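# Flip the small gear upright and mesh it

## Task

The small gear rests inverted between the tester's two centres, with its teeth higher than those of the big gear. Turn it right side up and mount it so its teeth engage the big gear. It must stay in place without the robot holding it. Then open the gripper and withdraw the arm.

## Robot and tools

Robot: two arms, left_arm and right_arm, each with six revolute joints and a two-finger parallel gripper. Their bases sit in the scene frame at (+0.015, +0.272, 0) m for left_arm and (+0.040, -0.317, 0) m for right_arm, each yawed very slightly (quat_wxyz 1.000, 0, 0, -0.016). Joint ranges in rad, base outward: waist -2.618 to 3.054, shoulder 0.000 to 3.142, elbow 0.000 to 3.142, wrist pitch -1.571 to 1.571, wrist yaw -1.571 to 1.571, wrist roll -2.094 to 2.094. Elbows cannot fully straighten.

Frames: the scene frame has its origin on the table surface midway between the arms, +z upward, +x pointing out across the table, and left_arm on the +y side. The arm names do not mean sides of any picture. Each gripper has its own axes: fingers extend along +z and close along y. The reported end_effector_position is the point between the finger pads, roughly 1 cm behind the tips.

execute_actions(actions): actions is a list of up to 15 actions; an empty list only returns state and images. Each action is a table of up to 15 rows, one row per control step of 1/30 s; if fewer than 15 rows are given, the final row repeats until 15 steps pass. Every row holds 14 numbers in [-1, 1]: left_arm dx, dy, dz, rx, ry, rz, opening, then the same seven for right_arm, always all 14 even if one arm is idle. dx to rz are an offset, in that gripper's own axes, from its measured pose at the start of the action (for the first action of a call, the pose in the latest result). Every row is measured from that same start, not added to the previous row. Scale: 1.0 equals 0.6 m of translation or 180 degrees; rx, ry, rz form a single rotation vector. opening is absolute, not an offset: +1 is fully open (0.094 m), -1 closed.

Per control step the commanded pose is clipped to at most 70 mm and 16 degrees away from the measured pose, so large offsets need several actions; after an action the arm only reaches its last clipped pose. When position and orientation conflict, position wins. "Hand target" lines show where the controller is currently driving each gripper. Arms usually settle a centimetre or more short, mostly too low, and repeated zero offsets let them sag further; to hold an arm still, send the correction back to its intended pose in the first call of a reply and zeros afterward, aiming higher if it still droops.

move(target, speed, blocking): target is one 14-number row in the same layout and scale, offsets in each gripper's axes from the pose in the latest result showing one. Both grippers travel straight lines that finish together, lasting 0.5 to 10 s (cut off at 10 s). speed is top path speed in m/s, 0.002 to 0.5, default 0.25; rotation is capped at twice that in rad/s. Rotations take the shorter way. Paths ignore obstacles and the other arm, and grippers may lag, wander or overshoot the speed, especially near full reach. Openings are applied at the start. With blocking=false the reply comes after 0.5 s while motion continues; other moves and execute_actions are refused until wait or stop shows it ended. The result adds a "move:" line giving the ending (done, off_target, moving, held, fault), which limits acted (paced = pose clipped; held = a safety check blocked some steps, after which the arm may suddenly speed up), and each gripper's remaining distance to target.



Results: a state line per arm with gripper position (m) and quat_wxyz in the scene frame (less accurate at long reach); "pose unreachable" when a clearance check altered or blocked an arm's command; step readings of positions, with HELD marking steps where an arm was held back; FAULT and MOTOR HOT lines. grip_measured is the finger opening on the command scale, each gripper off by up to about 1 mm. To grasp, command an opening about 0.03 below grip_measured (less for a lighter hold); pads push about 50 to 62 N, less on parts under about 2 mm thick, with a brief harder spike at first contact.

Cameras: cam_high, cam_low, cam_left_wrist, cam_right_wrist, each 504x504, with supplied pinhole+radial calibration (wrist poses follow the arm joints); real values may differ slightly, and results name cameras whose numbers changed.

Cautions: nothing may fall or be knocked off the table. Do not let the arms collide or press on each other. Faster contact strikes harder, and a target set deeper past contact pushes harder; avoid drops, slips, slams and heavy shoving. Parts may occasionally be tugged or nudged by outside forces. Holding loads heats motors: warning at 75 °C, a 10 s arm stop at 90 °C, and at 100 °C the arm goes limp and drops. The simulation keeps running while you compose replies, holding the last command.

Each tool is called after ">>>" by a JSON object that holds its "name" and its "arguments", one argument or row to a line.

## Session

>>> {"name": "execute_actions", "arguments": {
  "actions": []
}}

Scene clock: 0.00 s.
left_arm: end_effector_position=(+0.2478, -0.1722, +0.2771) grip_measured=+1.000 end_effector_quat_wxyz=(-0.228, +0.018, +0.763, -0.604) | right_arm: end_effector_position=(+0.2314, -0.2789, +0.2532) grip_measured=+1.000 end_effector_quat_wxyz=(+0.203, -0.552, +0.762, -0.271)
Joint positions: left_arm=[-0.725  1.868  1.489 -0.054  1.163 -1.508  0.094] | right_arm=[ 0.736  0.93   1.206 -1.431  0.569 -0.671  0.094]
Joint velocities: left_arm=[ 0.007 -0.002 -0.012  0.007 -0.007 -0.022  0.   ] | right_arm=[-0.002 -0.012  0.007 -0.007  0.037  0.051  0.   ]
Hand target (left_arm): +0.246, -0.171, +0.289; -0.219, +0.033, +0.758, -0.613
Hand target (right_arm): +0.232, -0.280, +0.258; +0.210, -0.547, +0.763, -0.273

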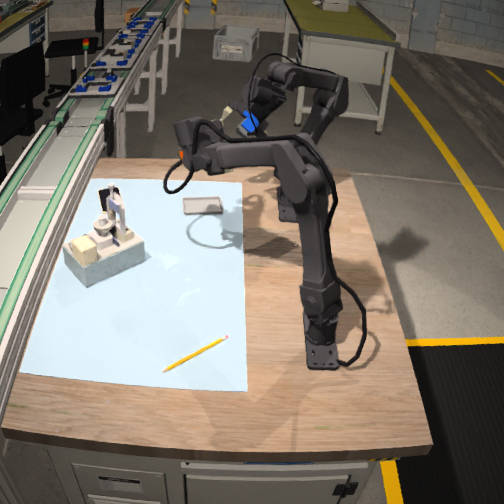

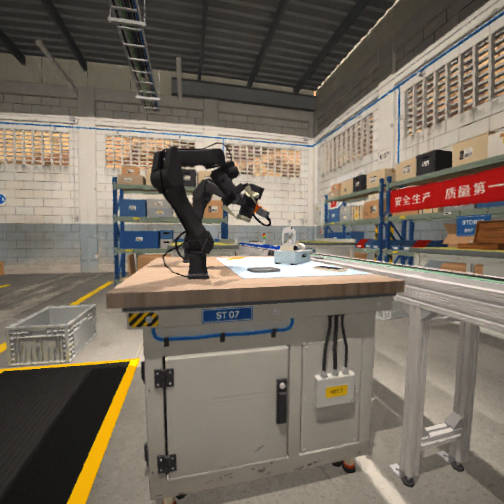

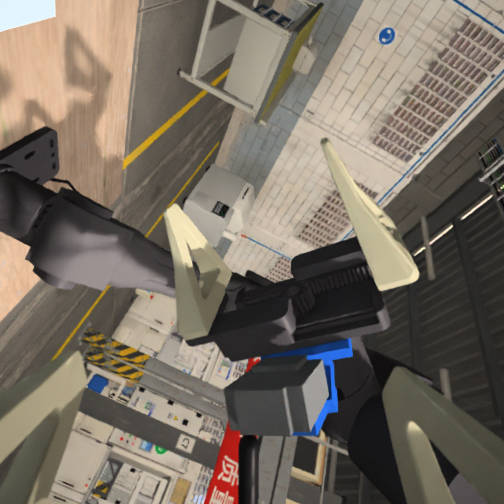

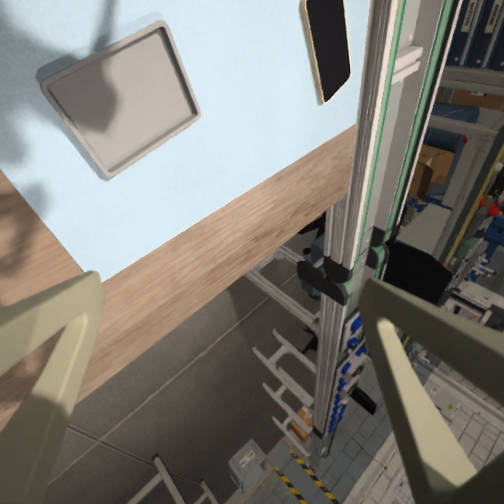

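>>> {"name": "zoom_image", "arguments": {
  "camera": "cam_high",
  "region": [40, 170, 180, 300]
}}

>>> {"name": "zoom_image", "arguments": {
  "camera": "cam_low",
  "region": [240, 200, 360, 290]
}}

Region (40, 170, 180, 300) of cam_high's 504x504 image, scaled by 3.600, with more detail than that image has; it fills the top 468 rows of this view, and the rest is white.

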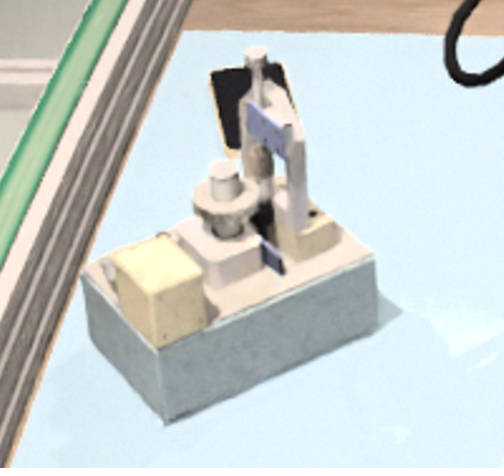

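Region (240, 200, 360, 290) of cam_low's 504x504 image, scaled by 4.200, with more detail than that image has; it fills the top 378 rows of this view, and the rest is white.

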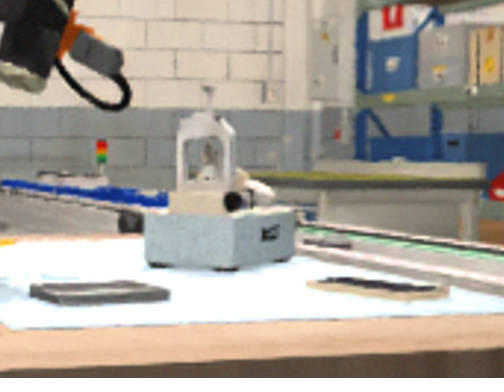

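>>> {"name": "move", "arguments": {
  "target": [-0.089,0.209,-0.473,-0.248,-0.434,0.458,1,0,0,0,0,0,0,1]
}}

>>> {"name": "move", "arguments": {
  "target": [0,0,0,0,0,0,1,-0.315,-0.04,0.173,0.002,-0.382,0.318,1]
}}

Scene clock: 6.97 s.
left_arm: end_effector_position=(+0.3705, +0.1022, +0.1869) grip_measured=+1.000 end_effector_quat_wxyz=(+0.668, +0.197, +0.690, -0.195) | right_arm: end_effector_position=(+0.2314, -0.2789, +0.2532) grip_measured=+1.000 end_effector_quat_wxyz=(+0.203, -0.552, +0.762, -0.271)
Joint positions: left_arm=[-0.323  1.404  0.344  1.029  0.206  0.001  0.094] | right_arm=[ 0.736  0.93   1.206 -1.431  0.569 -0.671  0.094]
Joint velocities: left_arm=[-0.007  0.002  0.012 -0.007  0.037  0.037  0.   ] | right_arm=[-0.017  0.002 -0.007 -0.051 -0.051  0.007  0.   ]
Hand target (left_arm): +0.372, +0.106, +0.188; +0.675, +0.195, +0.686, -0.190
Hand target (right_arm): +0.231, -0.279, +0.253; +0.203, -0.552, +0.762, -0.271
Off the commanded pose (left_arm): 0.005 m, 2 deg.
Off the commanded pose (right_arm): 0.000 m, 0 deg.
move: done
camera_calibration (this result's frames):
cam_left_wrist: T_world_to_cam=[[-0.546973, -0.830672, 0.103941, 0.265603], [-0.494552, 0.220449, -0.840727, 0.359788], [0.675455, -0.511259, -0.53139, -0.0118989], [0, 0, 0, 1]] pos_world=[0.331249, 0.135231, 0.268553]

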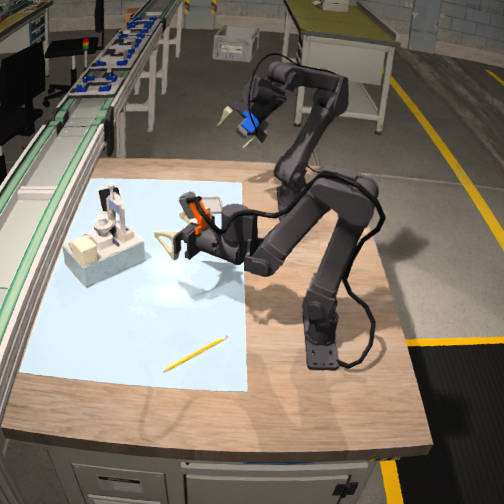

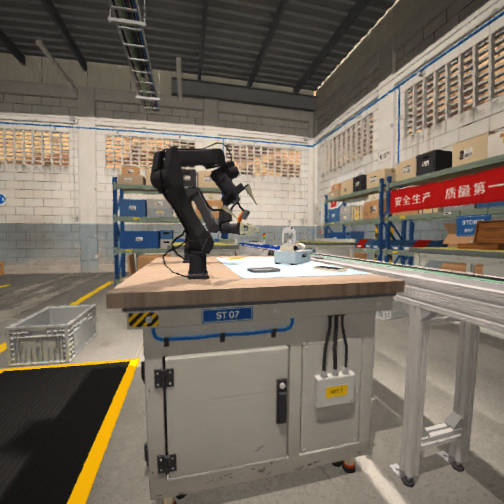

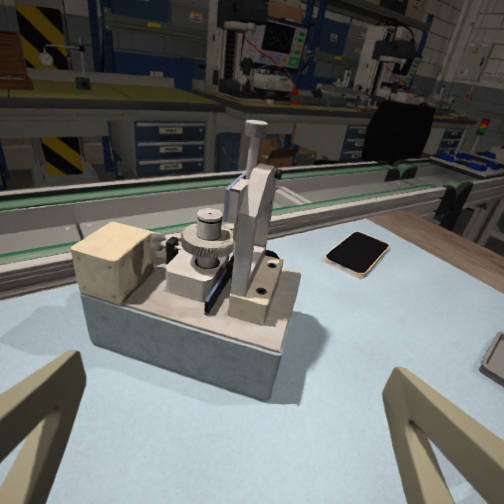

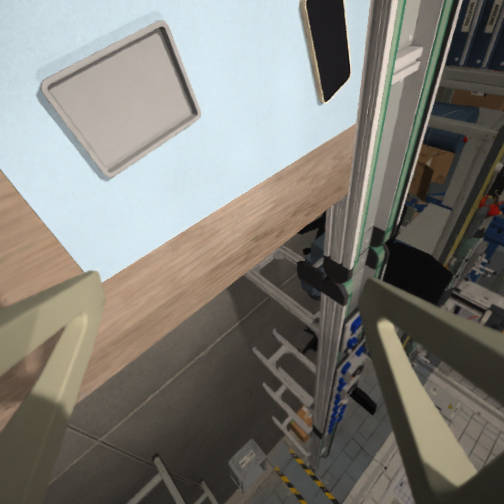

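Scene clock: 11.00 s.
left_arm: end_effector_position=(+0.3705, +0.1022, +0.1870) grip_measured=+1.000 end_effector_quat_wxyz=(+0.668, +0.197, +0.690, -0.195) | right_arm: end_effector_position=(+0.3715, -0.1269, +0.1947) grip_measured=+1.000 end_effector_quat_wxyz=(+0.683, -0.197, +0.677, +0.192)
Joint positions: left_arm=[-0.323  1.404  0.344  1.029  0.206  0.001  0.094] | right_arm=[ 0.515  1.34   0.292  1.054 -0.073 -0.008  0.094]
Joint velocities: left_arm=[-0.012 -0.002 -0.012 -0.007  0.007 -0.051  0.   ] | right_arm=[ 0.017 -0.007  0.002  0.051  0.066  0.022  0.   ]
Hand target (left_arm): +0.371, +0.102, +0.187; +0.668, +0.197, +0.690, -0.195
Hand target (right_arm): +0.368, -0.125, +0.189; +0.678, -0.196, +0.681, +0.196
Off the commanded pose (left_arm): 0.000 m, 0 deg.
Off the commanded pose (right_arm): 0.005 m, 1 deg.
move: done
camera_calibration (this result's frames):
cam_left_wrist: T_world_to_cam=[[-0.54701, -0.830659, 0.103856, 0.265623], [-0.494251, 0.220337, -0.840933, 0.359807], [0.675645, -0.51133, -0.53108, -0.0119727], [0, 0, 0, 1]] pos_world=[0.331222, 0.135241, 0.268628]
cam_right_wrist: T_world_to_cam=[[0.464659, -0.880849, 0.0905388, -0.310618], [-0.444669, -0.320536, -0.836377, 0.302482], [0.765742, 0.34837, -0.540626, -0.0369016], [0, 0, 0, 1]] pos_world=[0.307093, -0.163796, 0.261162]

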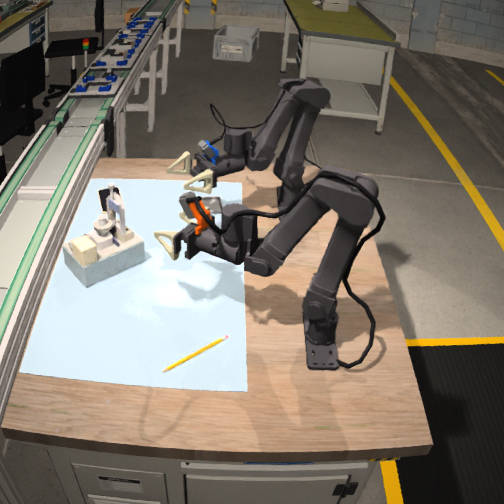

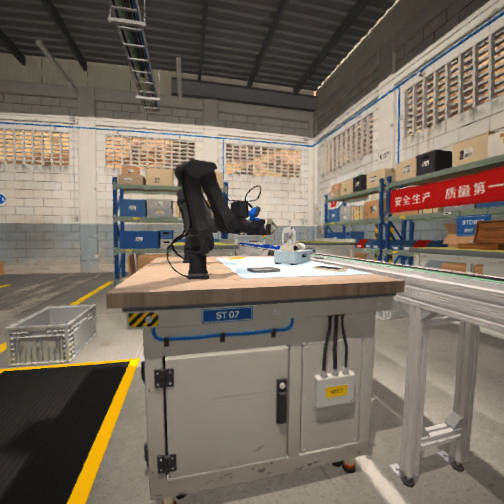

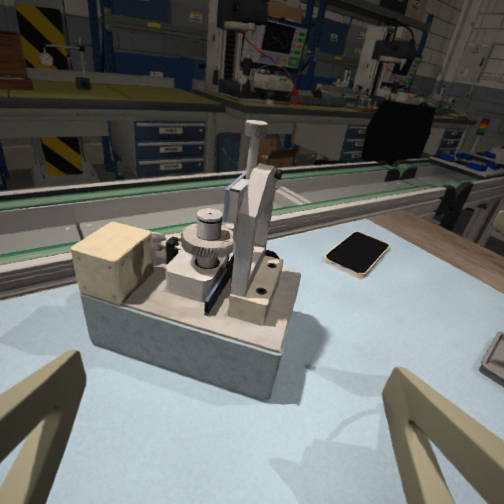

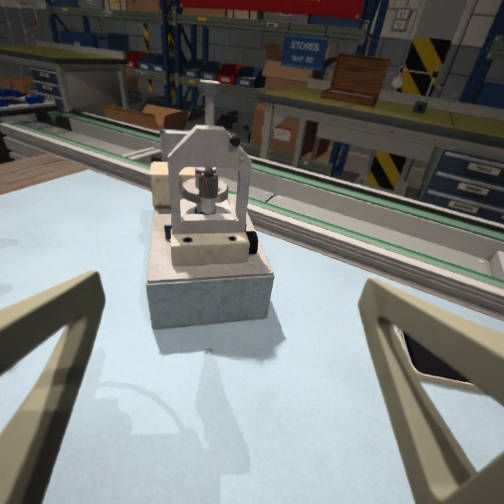

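>>> {"name": "zoom_image", "arguments": {
  "camera": "cam_right_wrist",
  "region": [130, 70, 290, 290]
}}

>>> {"name": "zoom_image", "arguments": {
  "camera": "cam_left_wrist",
  "region": [60, 110, 320, 340]
}}

Region (130, 70, 290, 290) of cam_right_wrist's 504x504 image, scaled by 2.291, with more detail than that image has; it fills the left 367 columns of this view, and the rest is white.

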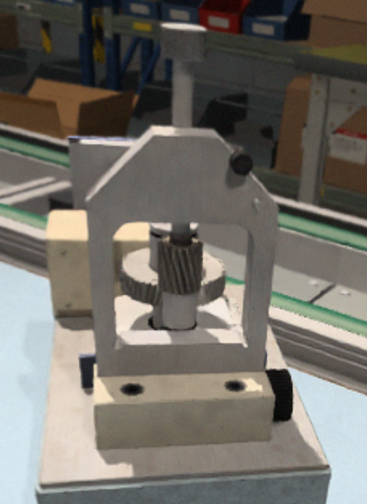

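Region (60, 110, 320, 340) of cam_left_wrist's 504x504 image, scaled by 1.938, with more detail than that image has; it fills the top 446 rows of this view, and the rest is white.

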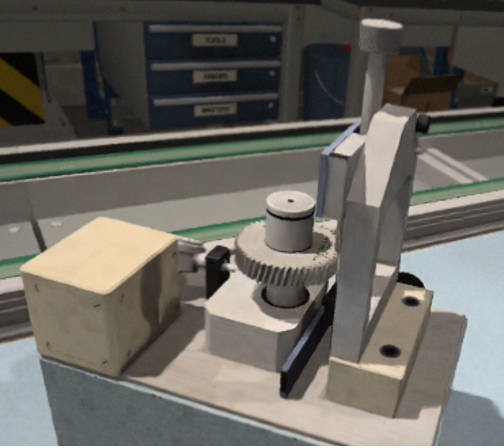

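>>> {"name": "move", "arguments": {
  "target": [-0.057,0.03,0.203,0.1,0,0,0,0.058,0.009,0.219,-0.039,0,0,-0.32],
  "speed": 0.15
}}

Scene clock: 15.03 s.
left_arm: end_effector_position=(+0.4781, +0.0487, +0.2101) grip_measured=+0.003 end_effector_quat_wxyz=(+0.626, +0.297, +0.655, -0.302) | right_arm: end_effector_position=(+0.4714, -0.0521, +0.1481) grip_measured=-0.317 end_effector_quat_wxyz=(+0.658, -0.241, +0.675, +0.233)
Joint positions: left_arm=[-0.213  1.84   0.942  0.855  0.63   0.001  0.047] | right_arm=[ 0.508  1.953  0.739  1.187 -0.206 -0.008  0.032]
Joint velocities: left_arm=[-0.002 -0.007 -0.007  0.022  0.022 -0.007 -0.   ] | right_arm=[ 0.007 -0.007  0.012 -0.022  0.022  0.022  0.   ]
Hand target (left_arm): +0.484, +0.051, +0.218; +0.631, +0.298, +0.649, -0.301
Hand target (right_arm): +0.480, -0.053, +0.159; +0.669, -0.239, +0.664, +0.233
Off the commanded pose (left_arm): 0.010 m, 1 deg.
Off the commanded pose (right_arm): 0.016 m, 2 deg.
move: off_target (right_arm)
camera_calibration (this result's frames):
cam_left_wrist: T_world_to_cam=[[-0.774536, -0.620621, 0.12216, 0.372385], [-0.416092, 0.354454, -0.837395, 0.399525], [0.476404, -0.699422, -0.532773, 0.00504846], [0, 0, 0, 1]] pos_world=[0.45226, 0.0930274, 0.291759]
cam_right_wrist: T_world_to_cam=[[0.574194, -0.814106, 0.0867948, -0.33454], [-0.425237, -0.387143, -0.818104, 0.316519], [0.699625, 0.432842, -0.568483, -0.12497], [0, 0, 0, 1]] pos_world=[0.414118, -0.0957202, 0.216939]

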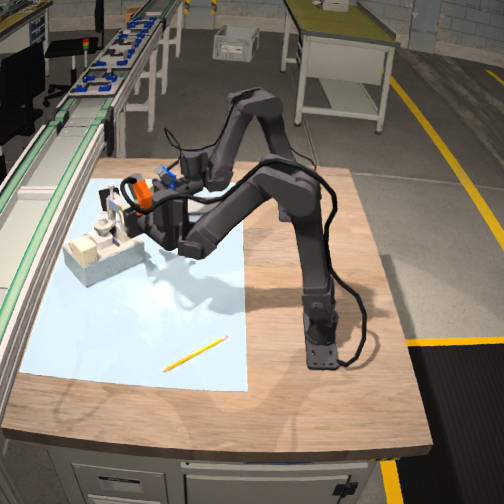

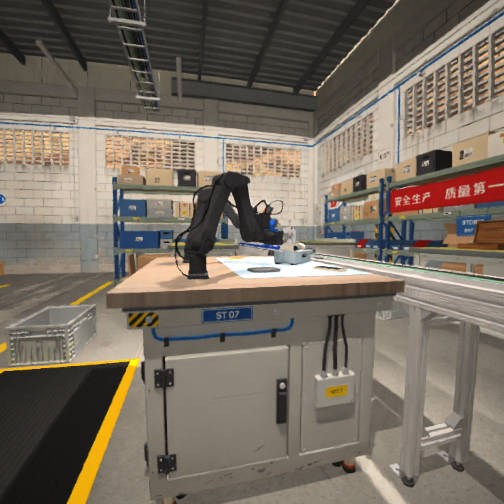

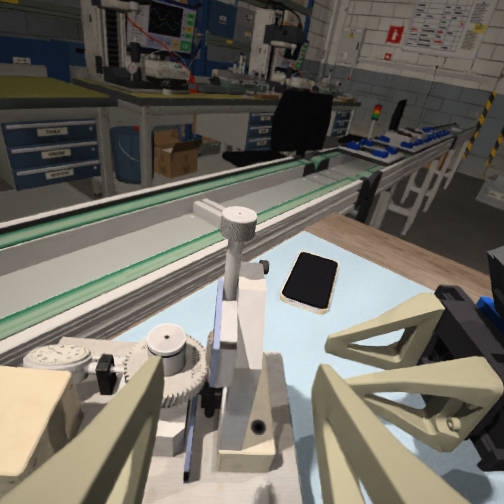

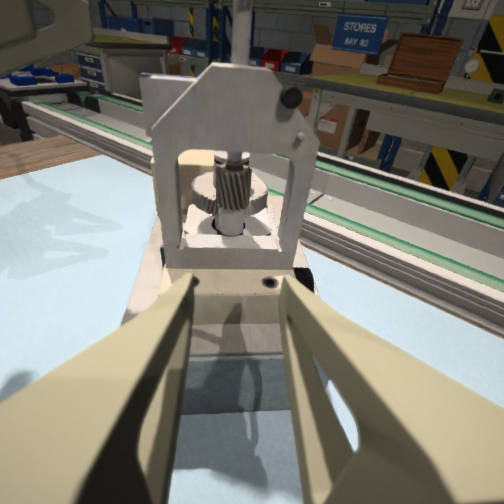

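>>> {"name": "move", "arguments": {
  "target": [-0.044,0.006,0.125,0,0,0,0,-0.037,-0.006,0.08,0,0,0,-0.43],
  "speed": 0.08
}}

Scene clock: 17.70 s.
left_arm: end_effector_position=(+0.5259, -0.0026, +0.2243) grip_measured=+0.003 end_effector_quat_wxyz=(+0.620, +0.298, +0.661, -0.301) | right_arm: end_effector_position=(+0.5077, -0.0312, +0.1605) grip_measured=-0.427 end_effector_quat_wxyz=(+0.652, -0.241, +0.681, +0.231)
Joint positions: left_arm=[-0.305  1.998  1.255  0.685  0.537  0.001  0.047] | right_arm=[ 0.514  2.008  0.938  1.025 -0.196 -0.008  0.027]
Joint velocities: left_arm=[-0.007  0.022 -0.002 -0.051 -0.037 -0.066 -0.001] | right_arm=[-0.002 -0.002 -0.007 -0.007 -0.022  0.007 -0.001]
Hand target (left_arm): +0.528, -0.007, +0.234; +0.626, +0.298, +0.655, -0.302
Hand target (right_arm): +0.511, -0.024, +0.169; +0.658, -0.241, +0.675, +0.233
Off the commanded pose (left_arm): 0.011 m, 1 deg.
Off the commanded pose (right_arm): 0.012 m, 1 deg.
move: off_target (left_arm, right_arm)
camera_calibration (this result's frames):
cam_left_wrist: T_world_to_cam=[[-0.772147, -0.622544, 0.127385, 0.373388], [-0.428123, 0.361527, -0.828256, 0.453845], [0.469573, -0.694072, -0.545678, -0.0395488], [0, 0, 0, 1]] pos_world=[0.501183, 0.0409239, 0.306755]
cam_right_wrist: T_world_to_cam=[[0.572723, -0.815347, 0.0848395, -0.338395], [-0.439089, -0.39252, -0.808164, 0.355541], [0.692235, 0.425602, -0.582815, -0.146484], [0, 0, 0, 1]] pos_world=[0.451323, -0.0740083, 0.230672]

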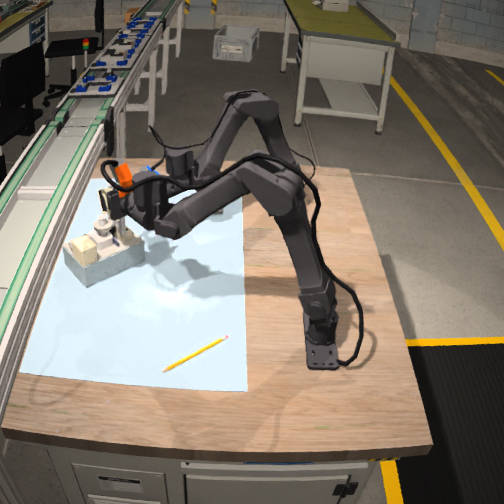

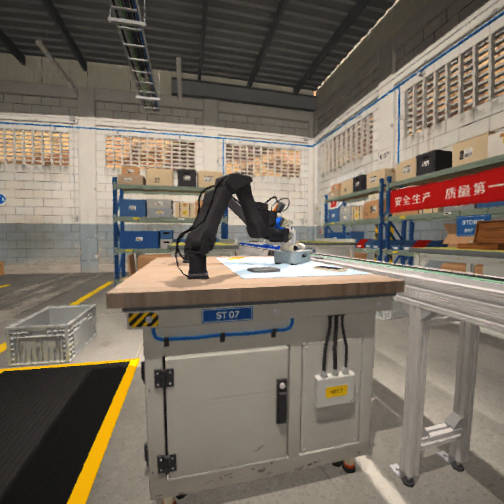

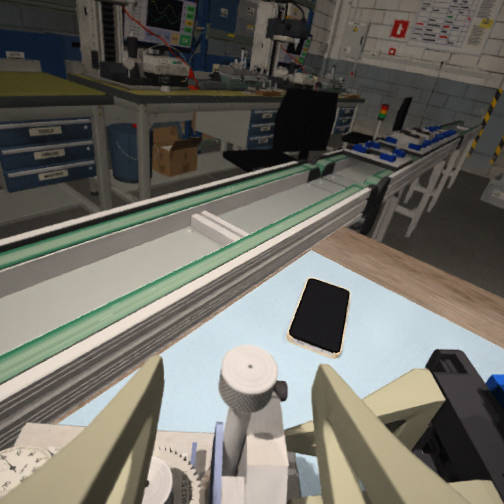

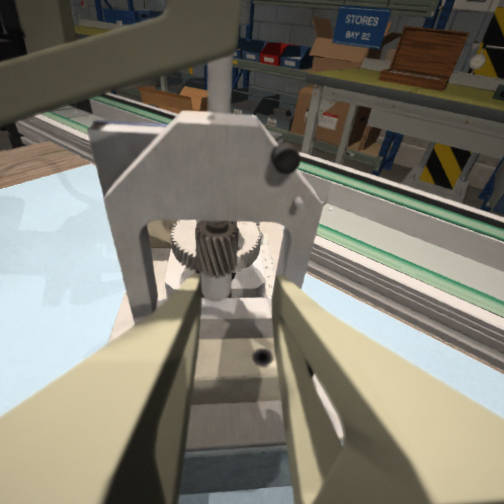

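>>> {"name": "move", "arguments": {
  "target": [-0.015,-0.005,0.02,0,0,0,0,-0.01,0.015,0.025,0,0,0,-0.43],
  "speed": 0.04
}}

Scene clock: 19.13 s.
left_arm: end_effector_position=(+0.5288, -0.0088, +0.2237) grip_measured=+0.003 end_effector_quat_wxyz=(+0.615, +0.297, +0.666, -0.301) | right_arm: end_effector_position=(+0.5097, -0.0213, +0.1580) grip_measured=-0.427 end_effector_quat_wxyz=(+0.646, -0.242, +0.687, +0.229)
Joint positions: left_arm=[-0.316  2.009  1.285  0.652  0.524  0.001  0.047] | right_arm=[ 0.535  2.023  0.97   0.992 -0.175 -0.008  0.027]
Joint velocities: left_arm=[ 0.007 -0.017 -0.007  0.007  0.051 -0.066 -0.   ] | right_arm=[ 0.007  0.002 -0.007  0.022 -0.051 -0.022 -0.001]
Hand target (left_arm): +0.531, -0.014, +0.233; +0.620, +0.298, +0.660, -0.301
Hand target (right_arm): +0.513, -0.015, +0.166; +0.652, -0.240, +0.681, +0.231
Off the commanded pose (left_arm): 0.011 m, 1 deg.
Off the commanded pose (right_arm): 0.011 m, 1 deg.
move: off_target (left_arm, right_arm)
camera_calibration (this result's frames):
cam_left_wrist: T_world_to_cam=[[-0.769655, -0.624166, 0.134344, 0.368937], [-0.43984, 0.36583, -0.820188, 0.461237], [0.462787, -0.690352, -0.556096, -0.0394914], [0, 0, 0, 1]] pos_world=[0.505101, 0.0342807, 0.306776]
cam_right_wrist: T_world_to_cam=[[0.573554, -0.814839, 0.0841078, -0.331515], [-0.449864, -0.399121, -0.798953, 0.362198], [0.684587, 0.420405, -0.595484, -0.147773], [0, 0, 0, 1]] pos_world=[0.454245, -0.0634461, 0.229266]

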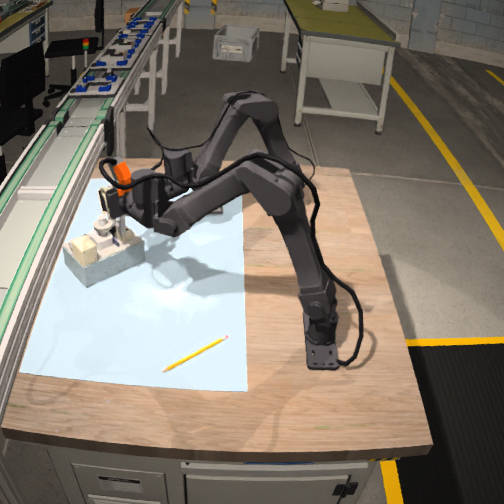

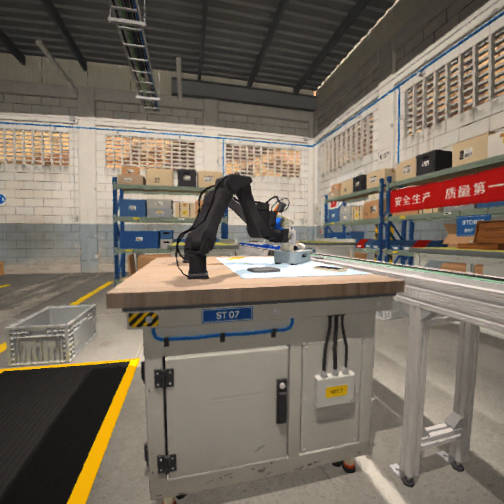

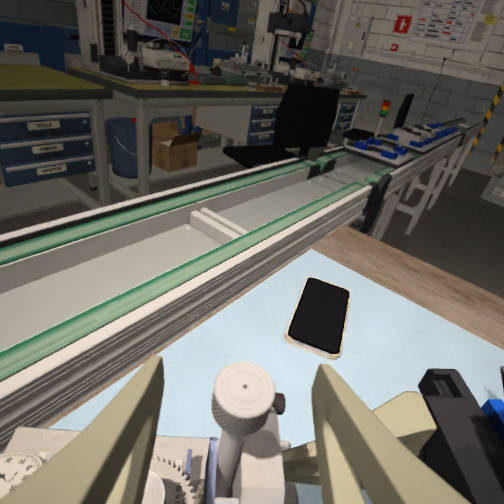

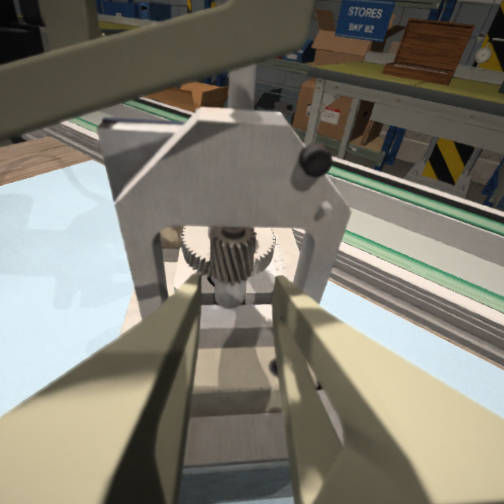

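>>> {"name": "move", "arguments": {
  "target": [-0.016,0,0.009,0,-0.02,0,-0.75,-0.014,0.006,0.036,0,-0.022,0,-0.43],
  "speed": 0.04
}}

Scene clock: 20.57 s.
left_arm: end_effector_position=(+0.5289, -0.0100, +0.2236) grip_measured=-0.704 end_effector_quat_wxyz=(+0.619, +0.295, +0.659, -0.310) | right_arm: end_effector_position=(+0.5205, -0.0122, +0.1499) grip_measured=-0.427 end_effector_quat_wxyz=(+0.655, -0.239, +0.678, +0.231)
Joint positions: left_arm=[-0.315  2.024  1.281  0.695  0.538 -0.019  0.014] | right_arm=[ 0.543  2.102  1.022  1.045 -0.165 -0.005  0.027]
Joint velocities: left_arm=[ 0.017 -0.012 -0.007  0.022 -0.007 -0.007  0.001] | right_arm=[-0.007 -0.007 -0.007 -0.007 -0.007 -0.037 -0.   ]
Hand target (left_arm): +0.532, -0.013, +0.233; +0.635, +0.287, +0.646, -0.311
Hand target (right_arm): +0.524, -0.005, +0.165; +0.669, -0.234, +0.664, +0.238
Off the commanded pose (left_arm): 0.011 m, 3 deg.
Off the commanded pose (right_arm): 0.018 m, 3 deg.
move: off_target (left_arm, right_arm)
camera_calibration (this result's frames):
cam_left_wrist: T_world_to_cam=[[-0.777335, -0.612797, 0.142233, 0.370644], [-0.42982, 0.352265, -0.831363, 0.458735], [0.459353, -0.707382, -0.53722, -0.0430562], [0, 0, 0, 1]] pos_world=[0.505066, 0.0350761, 0.305527]
cam_right_wrist: T_world_to_cam=[[0.570445, -0.81705, 0.0837948, -0.327984], [-0.43381, -0.386354, -0.813965, 0.358176], [0.697425, 0.427971, -0.574838, -0.17347], [0, 0, 0, 1]] pos_world=[0.463459, -0.0553563, 0.219309]

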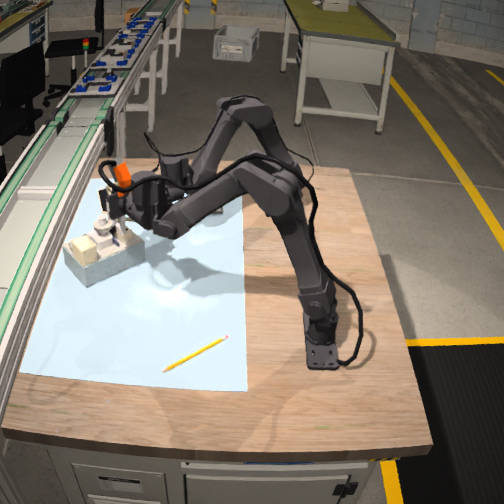

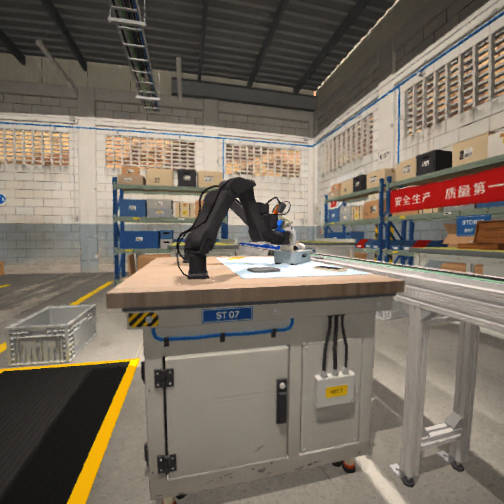

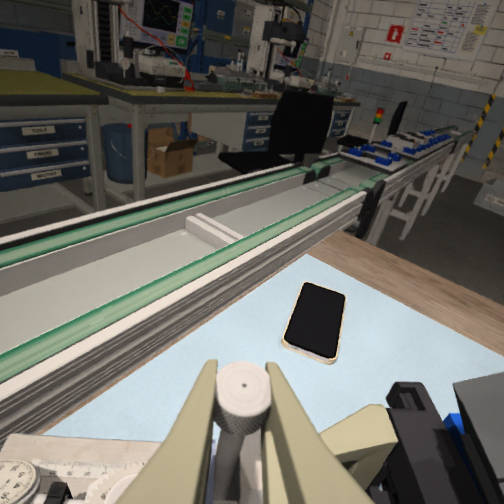

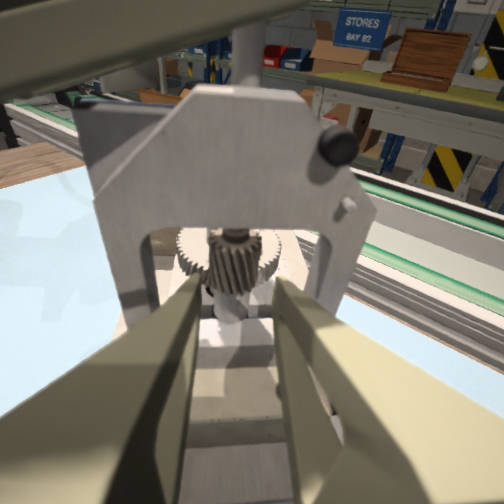

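>>> {"name": "move", "arguments": {
  "target": [-0.016,0,0.007,0,-0.01,0,-0.75,-0.03,0.006,0.016,0,-0.01,0,-0.43],
  "speed": 0.04
}}

Scene clock: 21.60 s.
left_arm: end_effector_position=(+0.5288, -0.0097, +0.2231) grip_measured=-0.704 end_effector_quat_wxyz=(+0.618, +0.294, +0.659, -0.311) | right_arm: end_effector_position=(+0.5238, -0.0114, +0.1536) grip_measured=-0.427 end_effector_quat_wxyz=(+0.657, -0.237, +0.678, +0.230)
Joint positions: left_arm=[-0.314  2.024  1.279  0.697  0.539 -0.021  0.014] | right_arm=[ 0.543  2.102  1.039  1.032 -0.16  -0.005  0.027]
Joint velocities: left_arm=[-0.017 -0.002  0.012 -0.037 -0.037 -0.066 -0.   ] | right_arm=[ 0.012 -0.002 -0.022  0.022  0.037 -0.007 -0.001]
Hand target (left_arm): +0.532, -0.013, +0.233; +0.629, +0.290, +0.649, -0.315
Hand target (right_arm): +0.525, -0.003, +0.168; +0.666, -0.235, +0.668, +0.235
Off the commanded pose (left_arm): 0.011 m, 2 deg.
Off the commanded pose (right_arm): 0.016 m, 2 deg.
move: off_target (left_arm, right_arm)
camera_calibration (this result's frames):
cam_left_wrist: T_world_to_cam=[[-0.777306, -0.612424, 0.143987, 0.370448], [-0.431004, 0.351665, -0.831004, 0.458677], [0.458291, -0.708004, -0.537308, -0.0425163], [0, 0, 0, 1]] pos_world=[0.505128, 0.0354691, 0.304978]
cam_right_wrist: T_world_to_cam=[[0.56613, -0.819996, 0.0842816, -0.327326], [-0.433212, -0.382951, -0.81589, 0.362968], [0.701302, 0.425388, -0.572032, -0.176508], [0, 0, 0, 1]] pos_world=[0.466337, -0.0543232, 0.222761]

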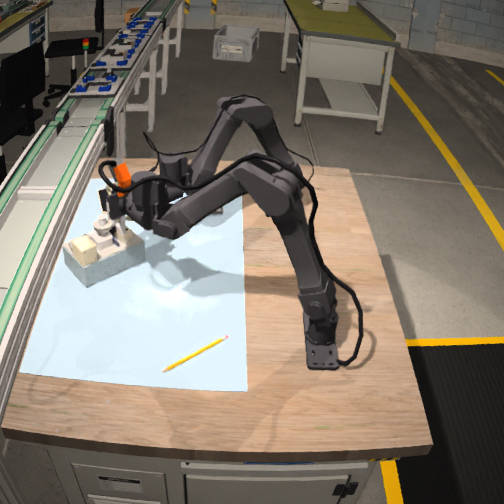

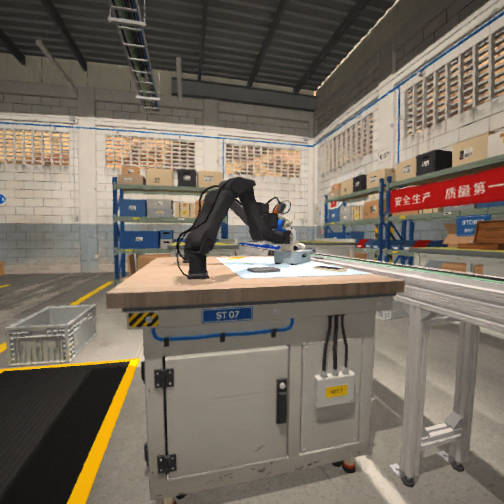

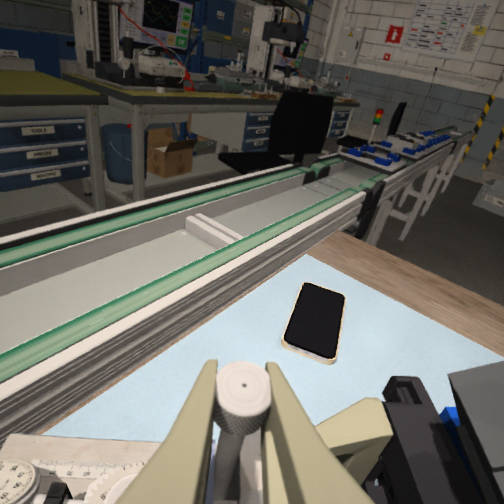

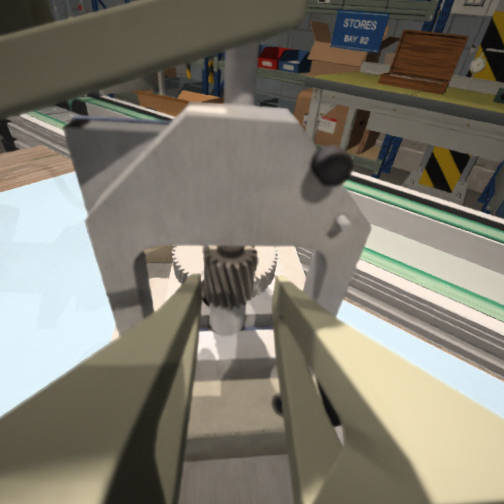

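>>> {"name": "move", "arguments": {
  "target": [-0.016,0,0.007,0,-0.01,0,-0.75,-0.034,0.017,0.018,0,-0.01,0,-0.43],
  "speed": 0.04
}}

Scene clock: 22.73 s.
left_arm: end_effector_position=(+0.5288, -0.0097, +0.2232) grip_measured=-0.704 end_effector_quat_wxyz=(+0.618, +0.294, +0.659, -0.311) | right_arm: end_effector_position=(+0.5235, -0.0033, +0.1570) grip_measured=-0.427 end_effector_quat_wxyz=(+0.657, -0.236, +0.678, +0.229)
Joint positions: left_arm=[-0.314  2.024  1.279  0.697  0.539 -0.022  0.014] | right_arm=[ 0.562  2.102  1.06   1.011 -0.14  -0.005  0.027]
Joint velocities: left_arm=[ 0.007  0.002  0.012  0.022  0.022 -0.007  0.   ] | right_arm=[ 0.002 -0.012 -0.002 -0.007 -0.007 -0.037 -0.   ]
Hand target (left_arm): +0.532, -0.013, +0.233; +0.629, +0.289, +0.649, -0.316
Hand target (right_arm): +0.526, +0.003, +0.174; +0.668, -0.233, +0.667, +0.234
Off the commanded pose (left_arm): 0.010 m, 2 deg.
Off the commanded pose (right_arm): 0.018 m, 2 deg.
move: off_target (right_arm)
camera_calibration (this result's frames):
cam_left_wrist: T_world_to_cam=[[-0.777254, -0.61236, 0.144542, 0.370287], [-0.431208, 0.351143, -0.831119, 0.458878], [0.458189, -0.708318, -0.536981, -0.0424953], [0, 0, 0, 1]] pos_world=[0.50515, 0.035517, 0.305041]
cam_right_wrist: T_world_to_cam=[[0.564574, -0.821005, 0.0848958, -0.320173], [-0.433944, -0.382743, -0.815598, 0.369108], [0.702104, 0.423625, -0.572357, -0.178158], [0, 0, 0, 1]] pos_world=[0.466019, -0.0461178, 0.226256]

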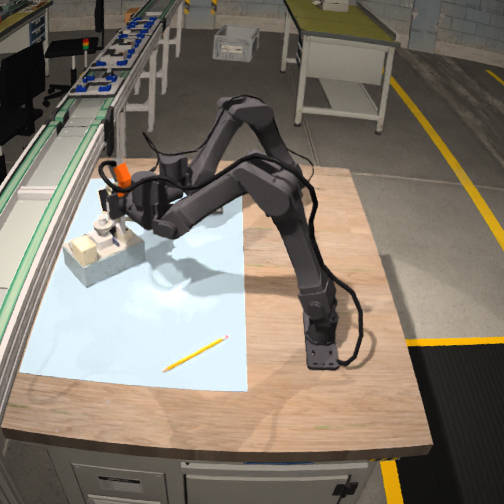

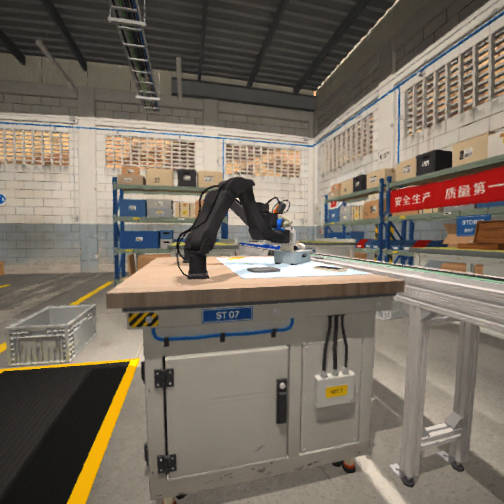

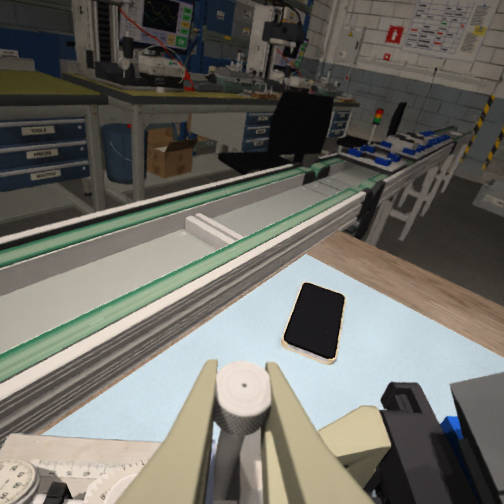

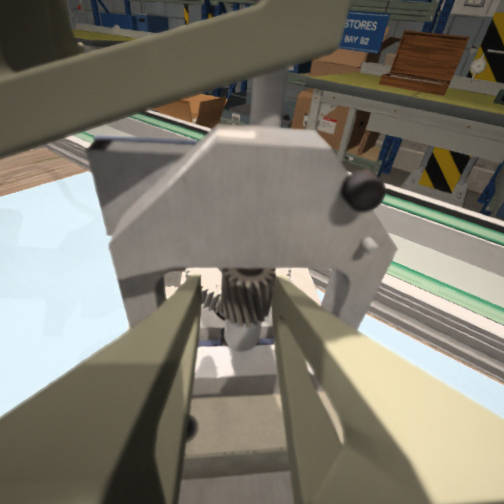

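>>> {"name": "move", "arguments": {
  "target": [-0.016,0,0.007,0,-0.01,0,-0.75,-0.026,-0.006,0.008,0,-0.01,0,-0.72],
  "speed": 0.04
}}

Scene clock: 23.57 s.
left_arm: end_effector_position=(+0.5287, -0.0097, +0.2232) grip_measured=-0.704 end_effector_quat_wxyz=(+0.618, +0.294, +0.659, -0.312) | right_arm: end_effector_position=(+0.5253, -0.0058, +0.1567) grip_measured=-0.639 end_effector_quat_wxyz=(+0.658, -0.233, +0.680, +0.225)
Joint positions: left_arm=[-0.314  2.024  1.279  0.697  0.54  -0.022  0.014] | right_arm=[ 0.559  2.102  1.06   1.009 -0.13  -0.005  0.017]
Joint velocities: left_arm=[-0.012  0.012  0.002 -0.081  0.007 -0.022  0.001] | right_arm=[-0.007  0.002 -0.002  0.007 -0.007  0.007  0.   ]
Hand target (left_arm): +0.532, -0.013, +0.233; +0.629, +0.289, +0.649, -0.316
Hand target (right_arm): +0.529, -0.003, +0.173; +0.668, -0.233, +0.668, +0.232
Off the commanded pose (left_arm): 0.011 m, 2 deg.
Off the commanded pose (right_arm): 0.017 m, 2 deg.
move: off_target (left_arm, right_arm)
camera_calibration (this result's frames):
cam_left_wrist: T_world_to_cam=[[-0.777897, -0.611439, 0.144981, 0.370472], [-0.431078, 0.351371, -0.83109, 0.458758], [0.457218, -0.709, -0.536908, -0.0419371], [0, 0, 0, 1]] pos_world=[0.505124, 0.0355931, 0.305041]
cam_right_wrist: T_world_to_cam=[[0.554929, -0.827534, 0.0851021, -0.318148], [-0.439389, -0.378428, -0.814696, 0.37136], [0.706394, 0.414705, -0.573609, -0.180678], [0, 0, 0, 1]] pos_world=[0.46735, -0.0478167, 0.225982]

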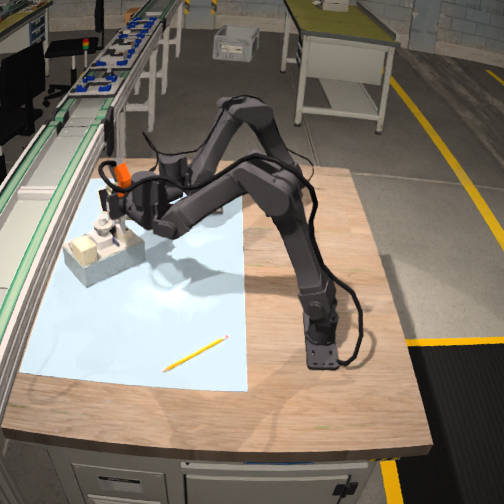

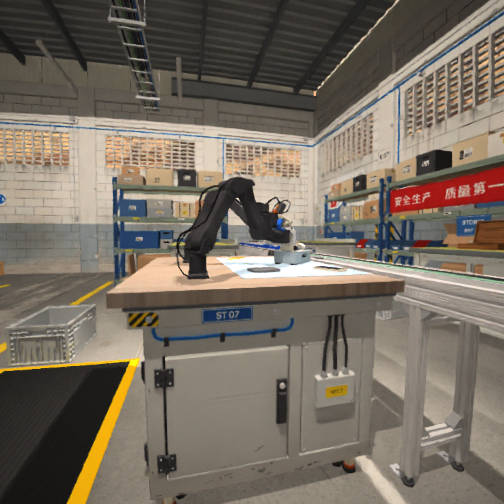

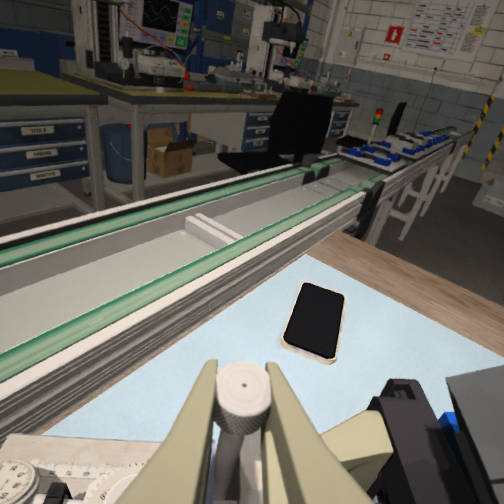

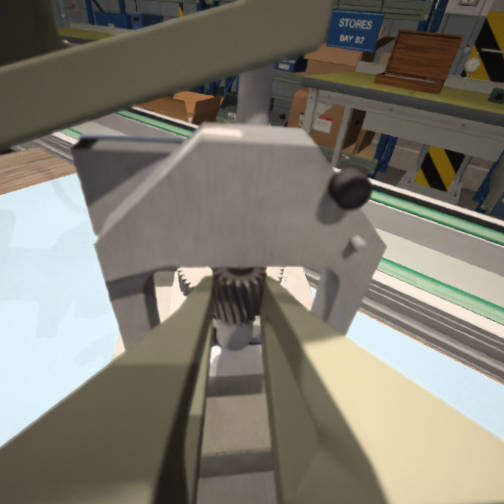

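Gripped (17 mm). Lift the knob.

>>> {"name": "move", "arguments": {
  "target": [-0.05,0,0.007,0,-0.01,0,-0.75,-0.026,0,0.006,0,-0.01,0,-0.68],
  "speed": 0.04
}}

Scene clock: 24.63 s.
left_arm: end_effector_position=(+0.5288, -0.0098, +0.2234) grip_measured=-0.704 end_effector_quat_wxyz=(+0.611, +0.295, +0.664, -0.314) | right_arm: end_effector_position=(+0.5254, -0.0058, +0.1568) grip_measured=-0.639 end_effector_quat_wxyz=(+0.658, -0.232, +0.680, +0.224)
Joint positions: left_arm=[-0.312  2.019  1.291  0.661  0.546 -0.022  0.014] | right_arm=[ 0.559  2.102  1.06   1.009 -0.13  -0.005  0.017]
Joint velocities: left_arm=[-0.002 -0.007 -0.002 -0.022 -0.007  0.037 -0.   ] | right_arm=[ 0.002 -0.022 -0.017 -0.037  0.007 -0.007 -0.   ]
Hand target (left_arm): +0.532, -0.012, +0.253; +0.629, +0.289, +0.649, -0.317
Hand target (right_arm): +0.528, -0.003, +0.172; +0.669, -0.229, +0.669, +0.228
Off the commanded pose (left_arm): 0.030 m, 3 deg.
Off the commanded pose (right_arm): 0.016 m, 2 deg.
move: off_target (left_arm, right_arm)
camera_calibration (this result's frames):
cam_left_wrist: T_world_to_cam=[[-0.778031, -0.608827, 0.154912, 0.368344], [-0.444126, 0.358647, -0.82105, 0.463733], [0.444319, -0.707603, -0.549435, -0.0322979], [0, 0, 0, 1]] pos_world=[0.50689, 0.0350874, 0.305942]
cam_right_wrist: T_world_to_cam=[[0.554268, -0.827971, 0.0851507, -0.317964], [-0.439398, -0.377954, -0.814911, 0.37157], [0.706906, 0.414264, -0.573297, -0.18098], [0, 0, 0, 1]] pos_world=[0.46744, -0.0478555, 0.226116]

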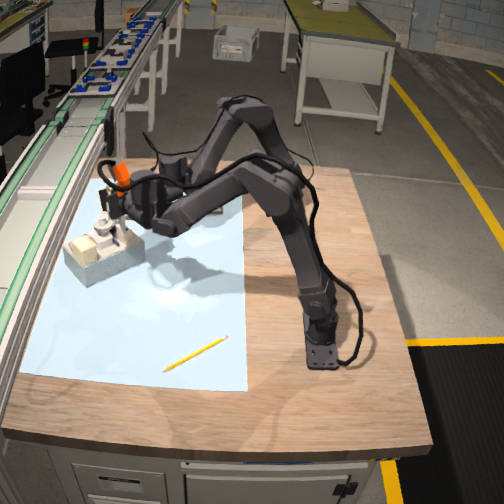

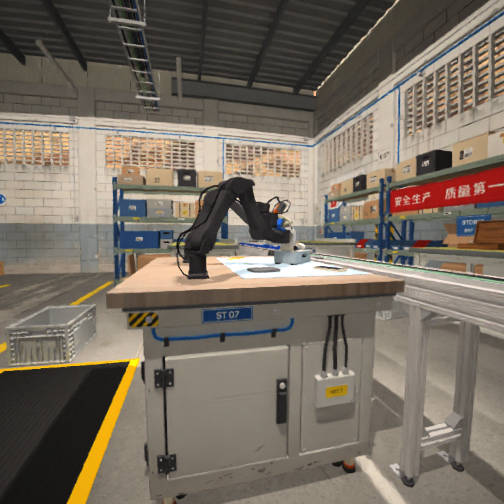

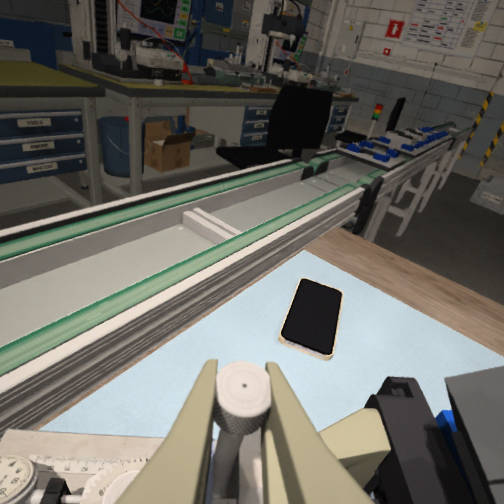

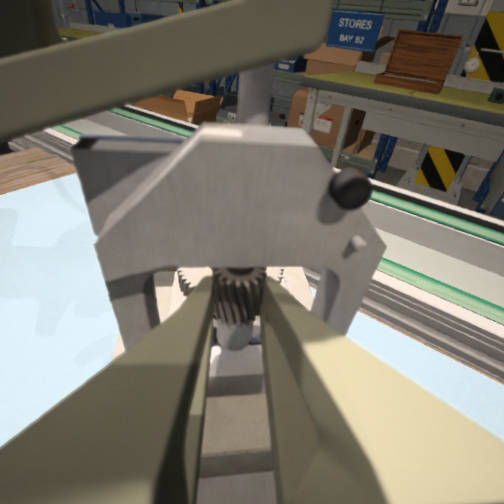

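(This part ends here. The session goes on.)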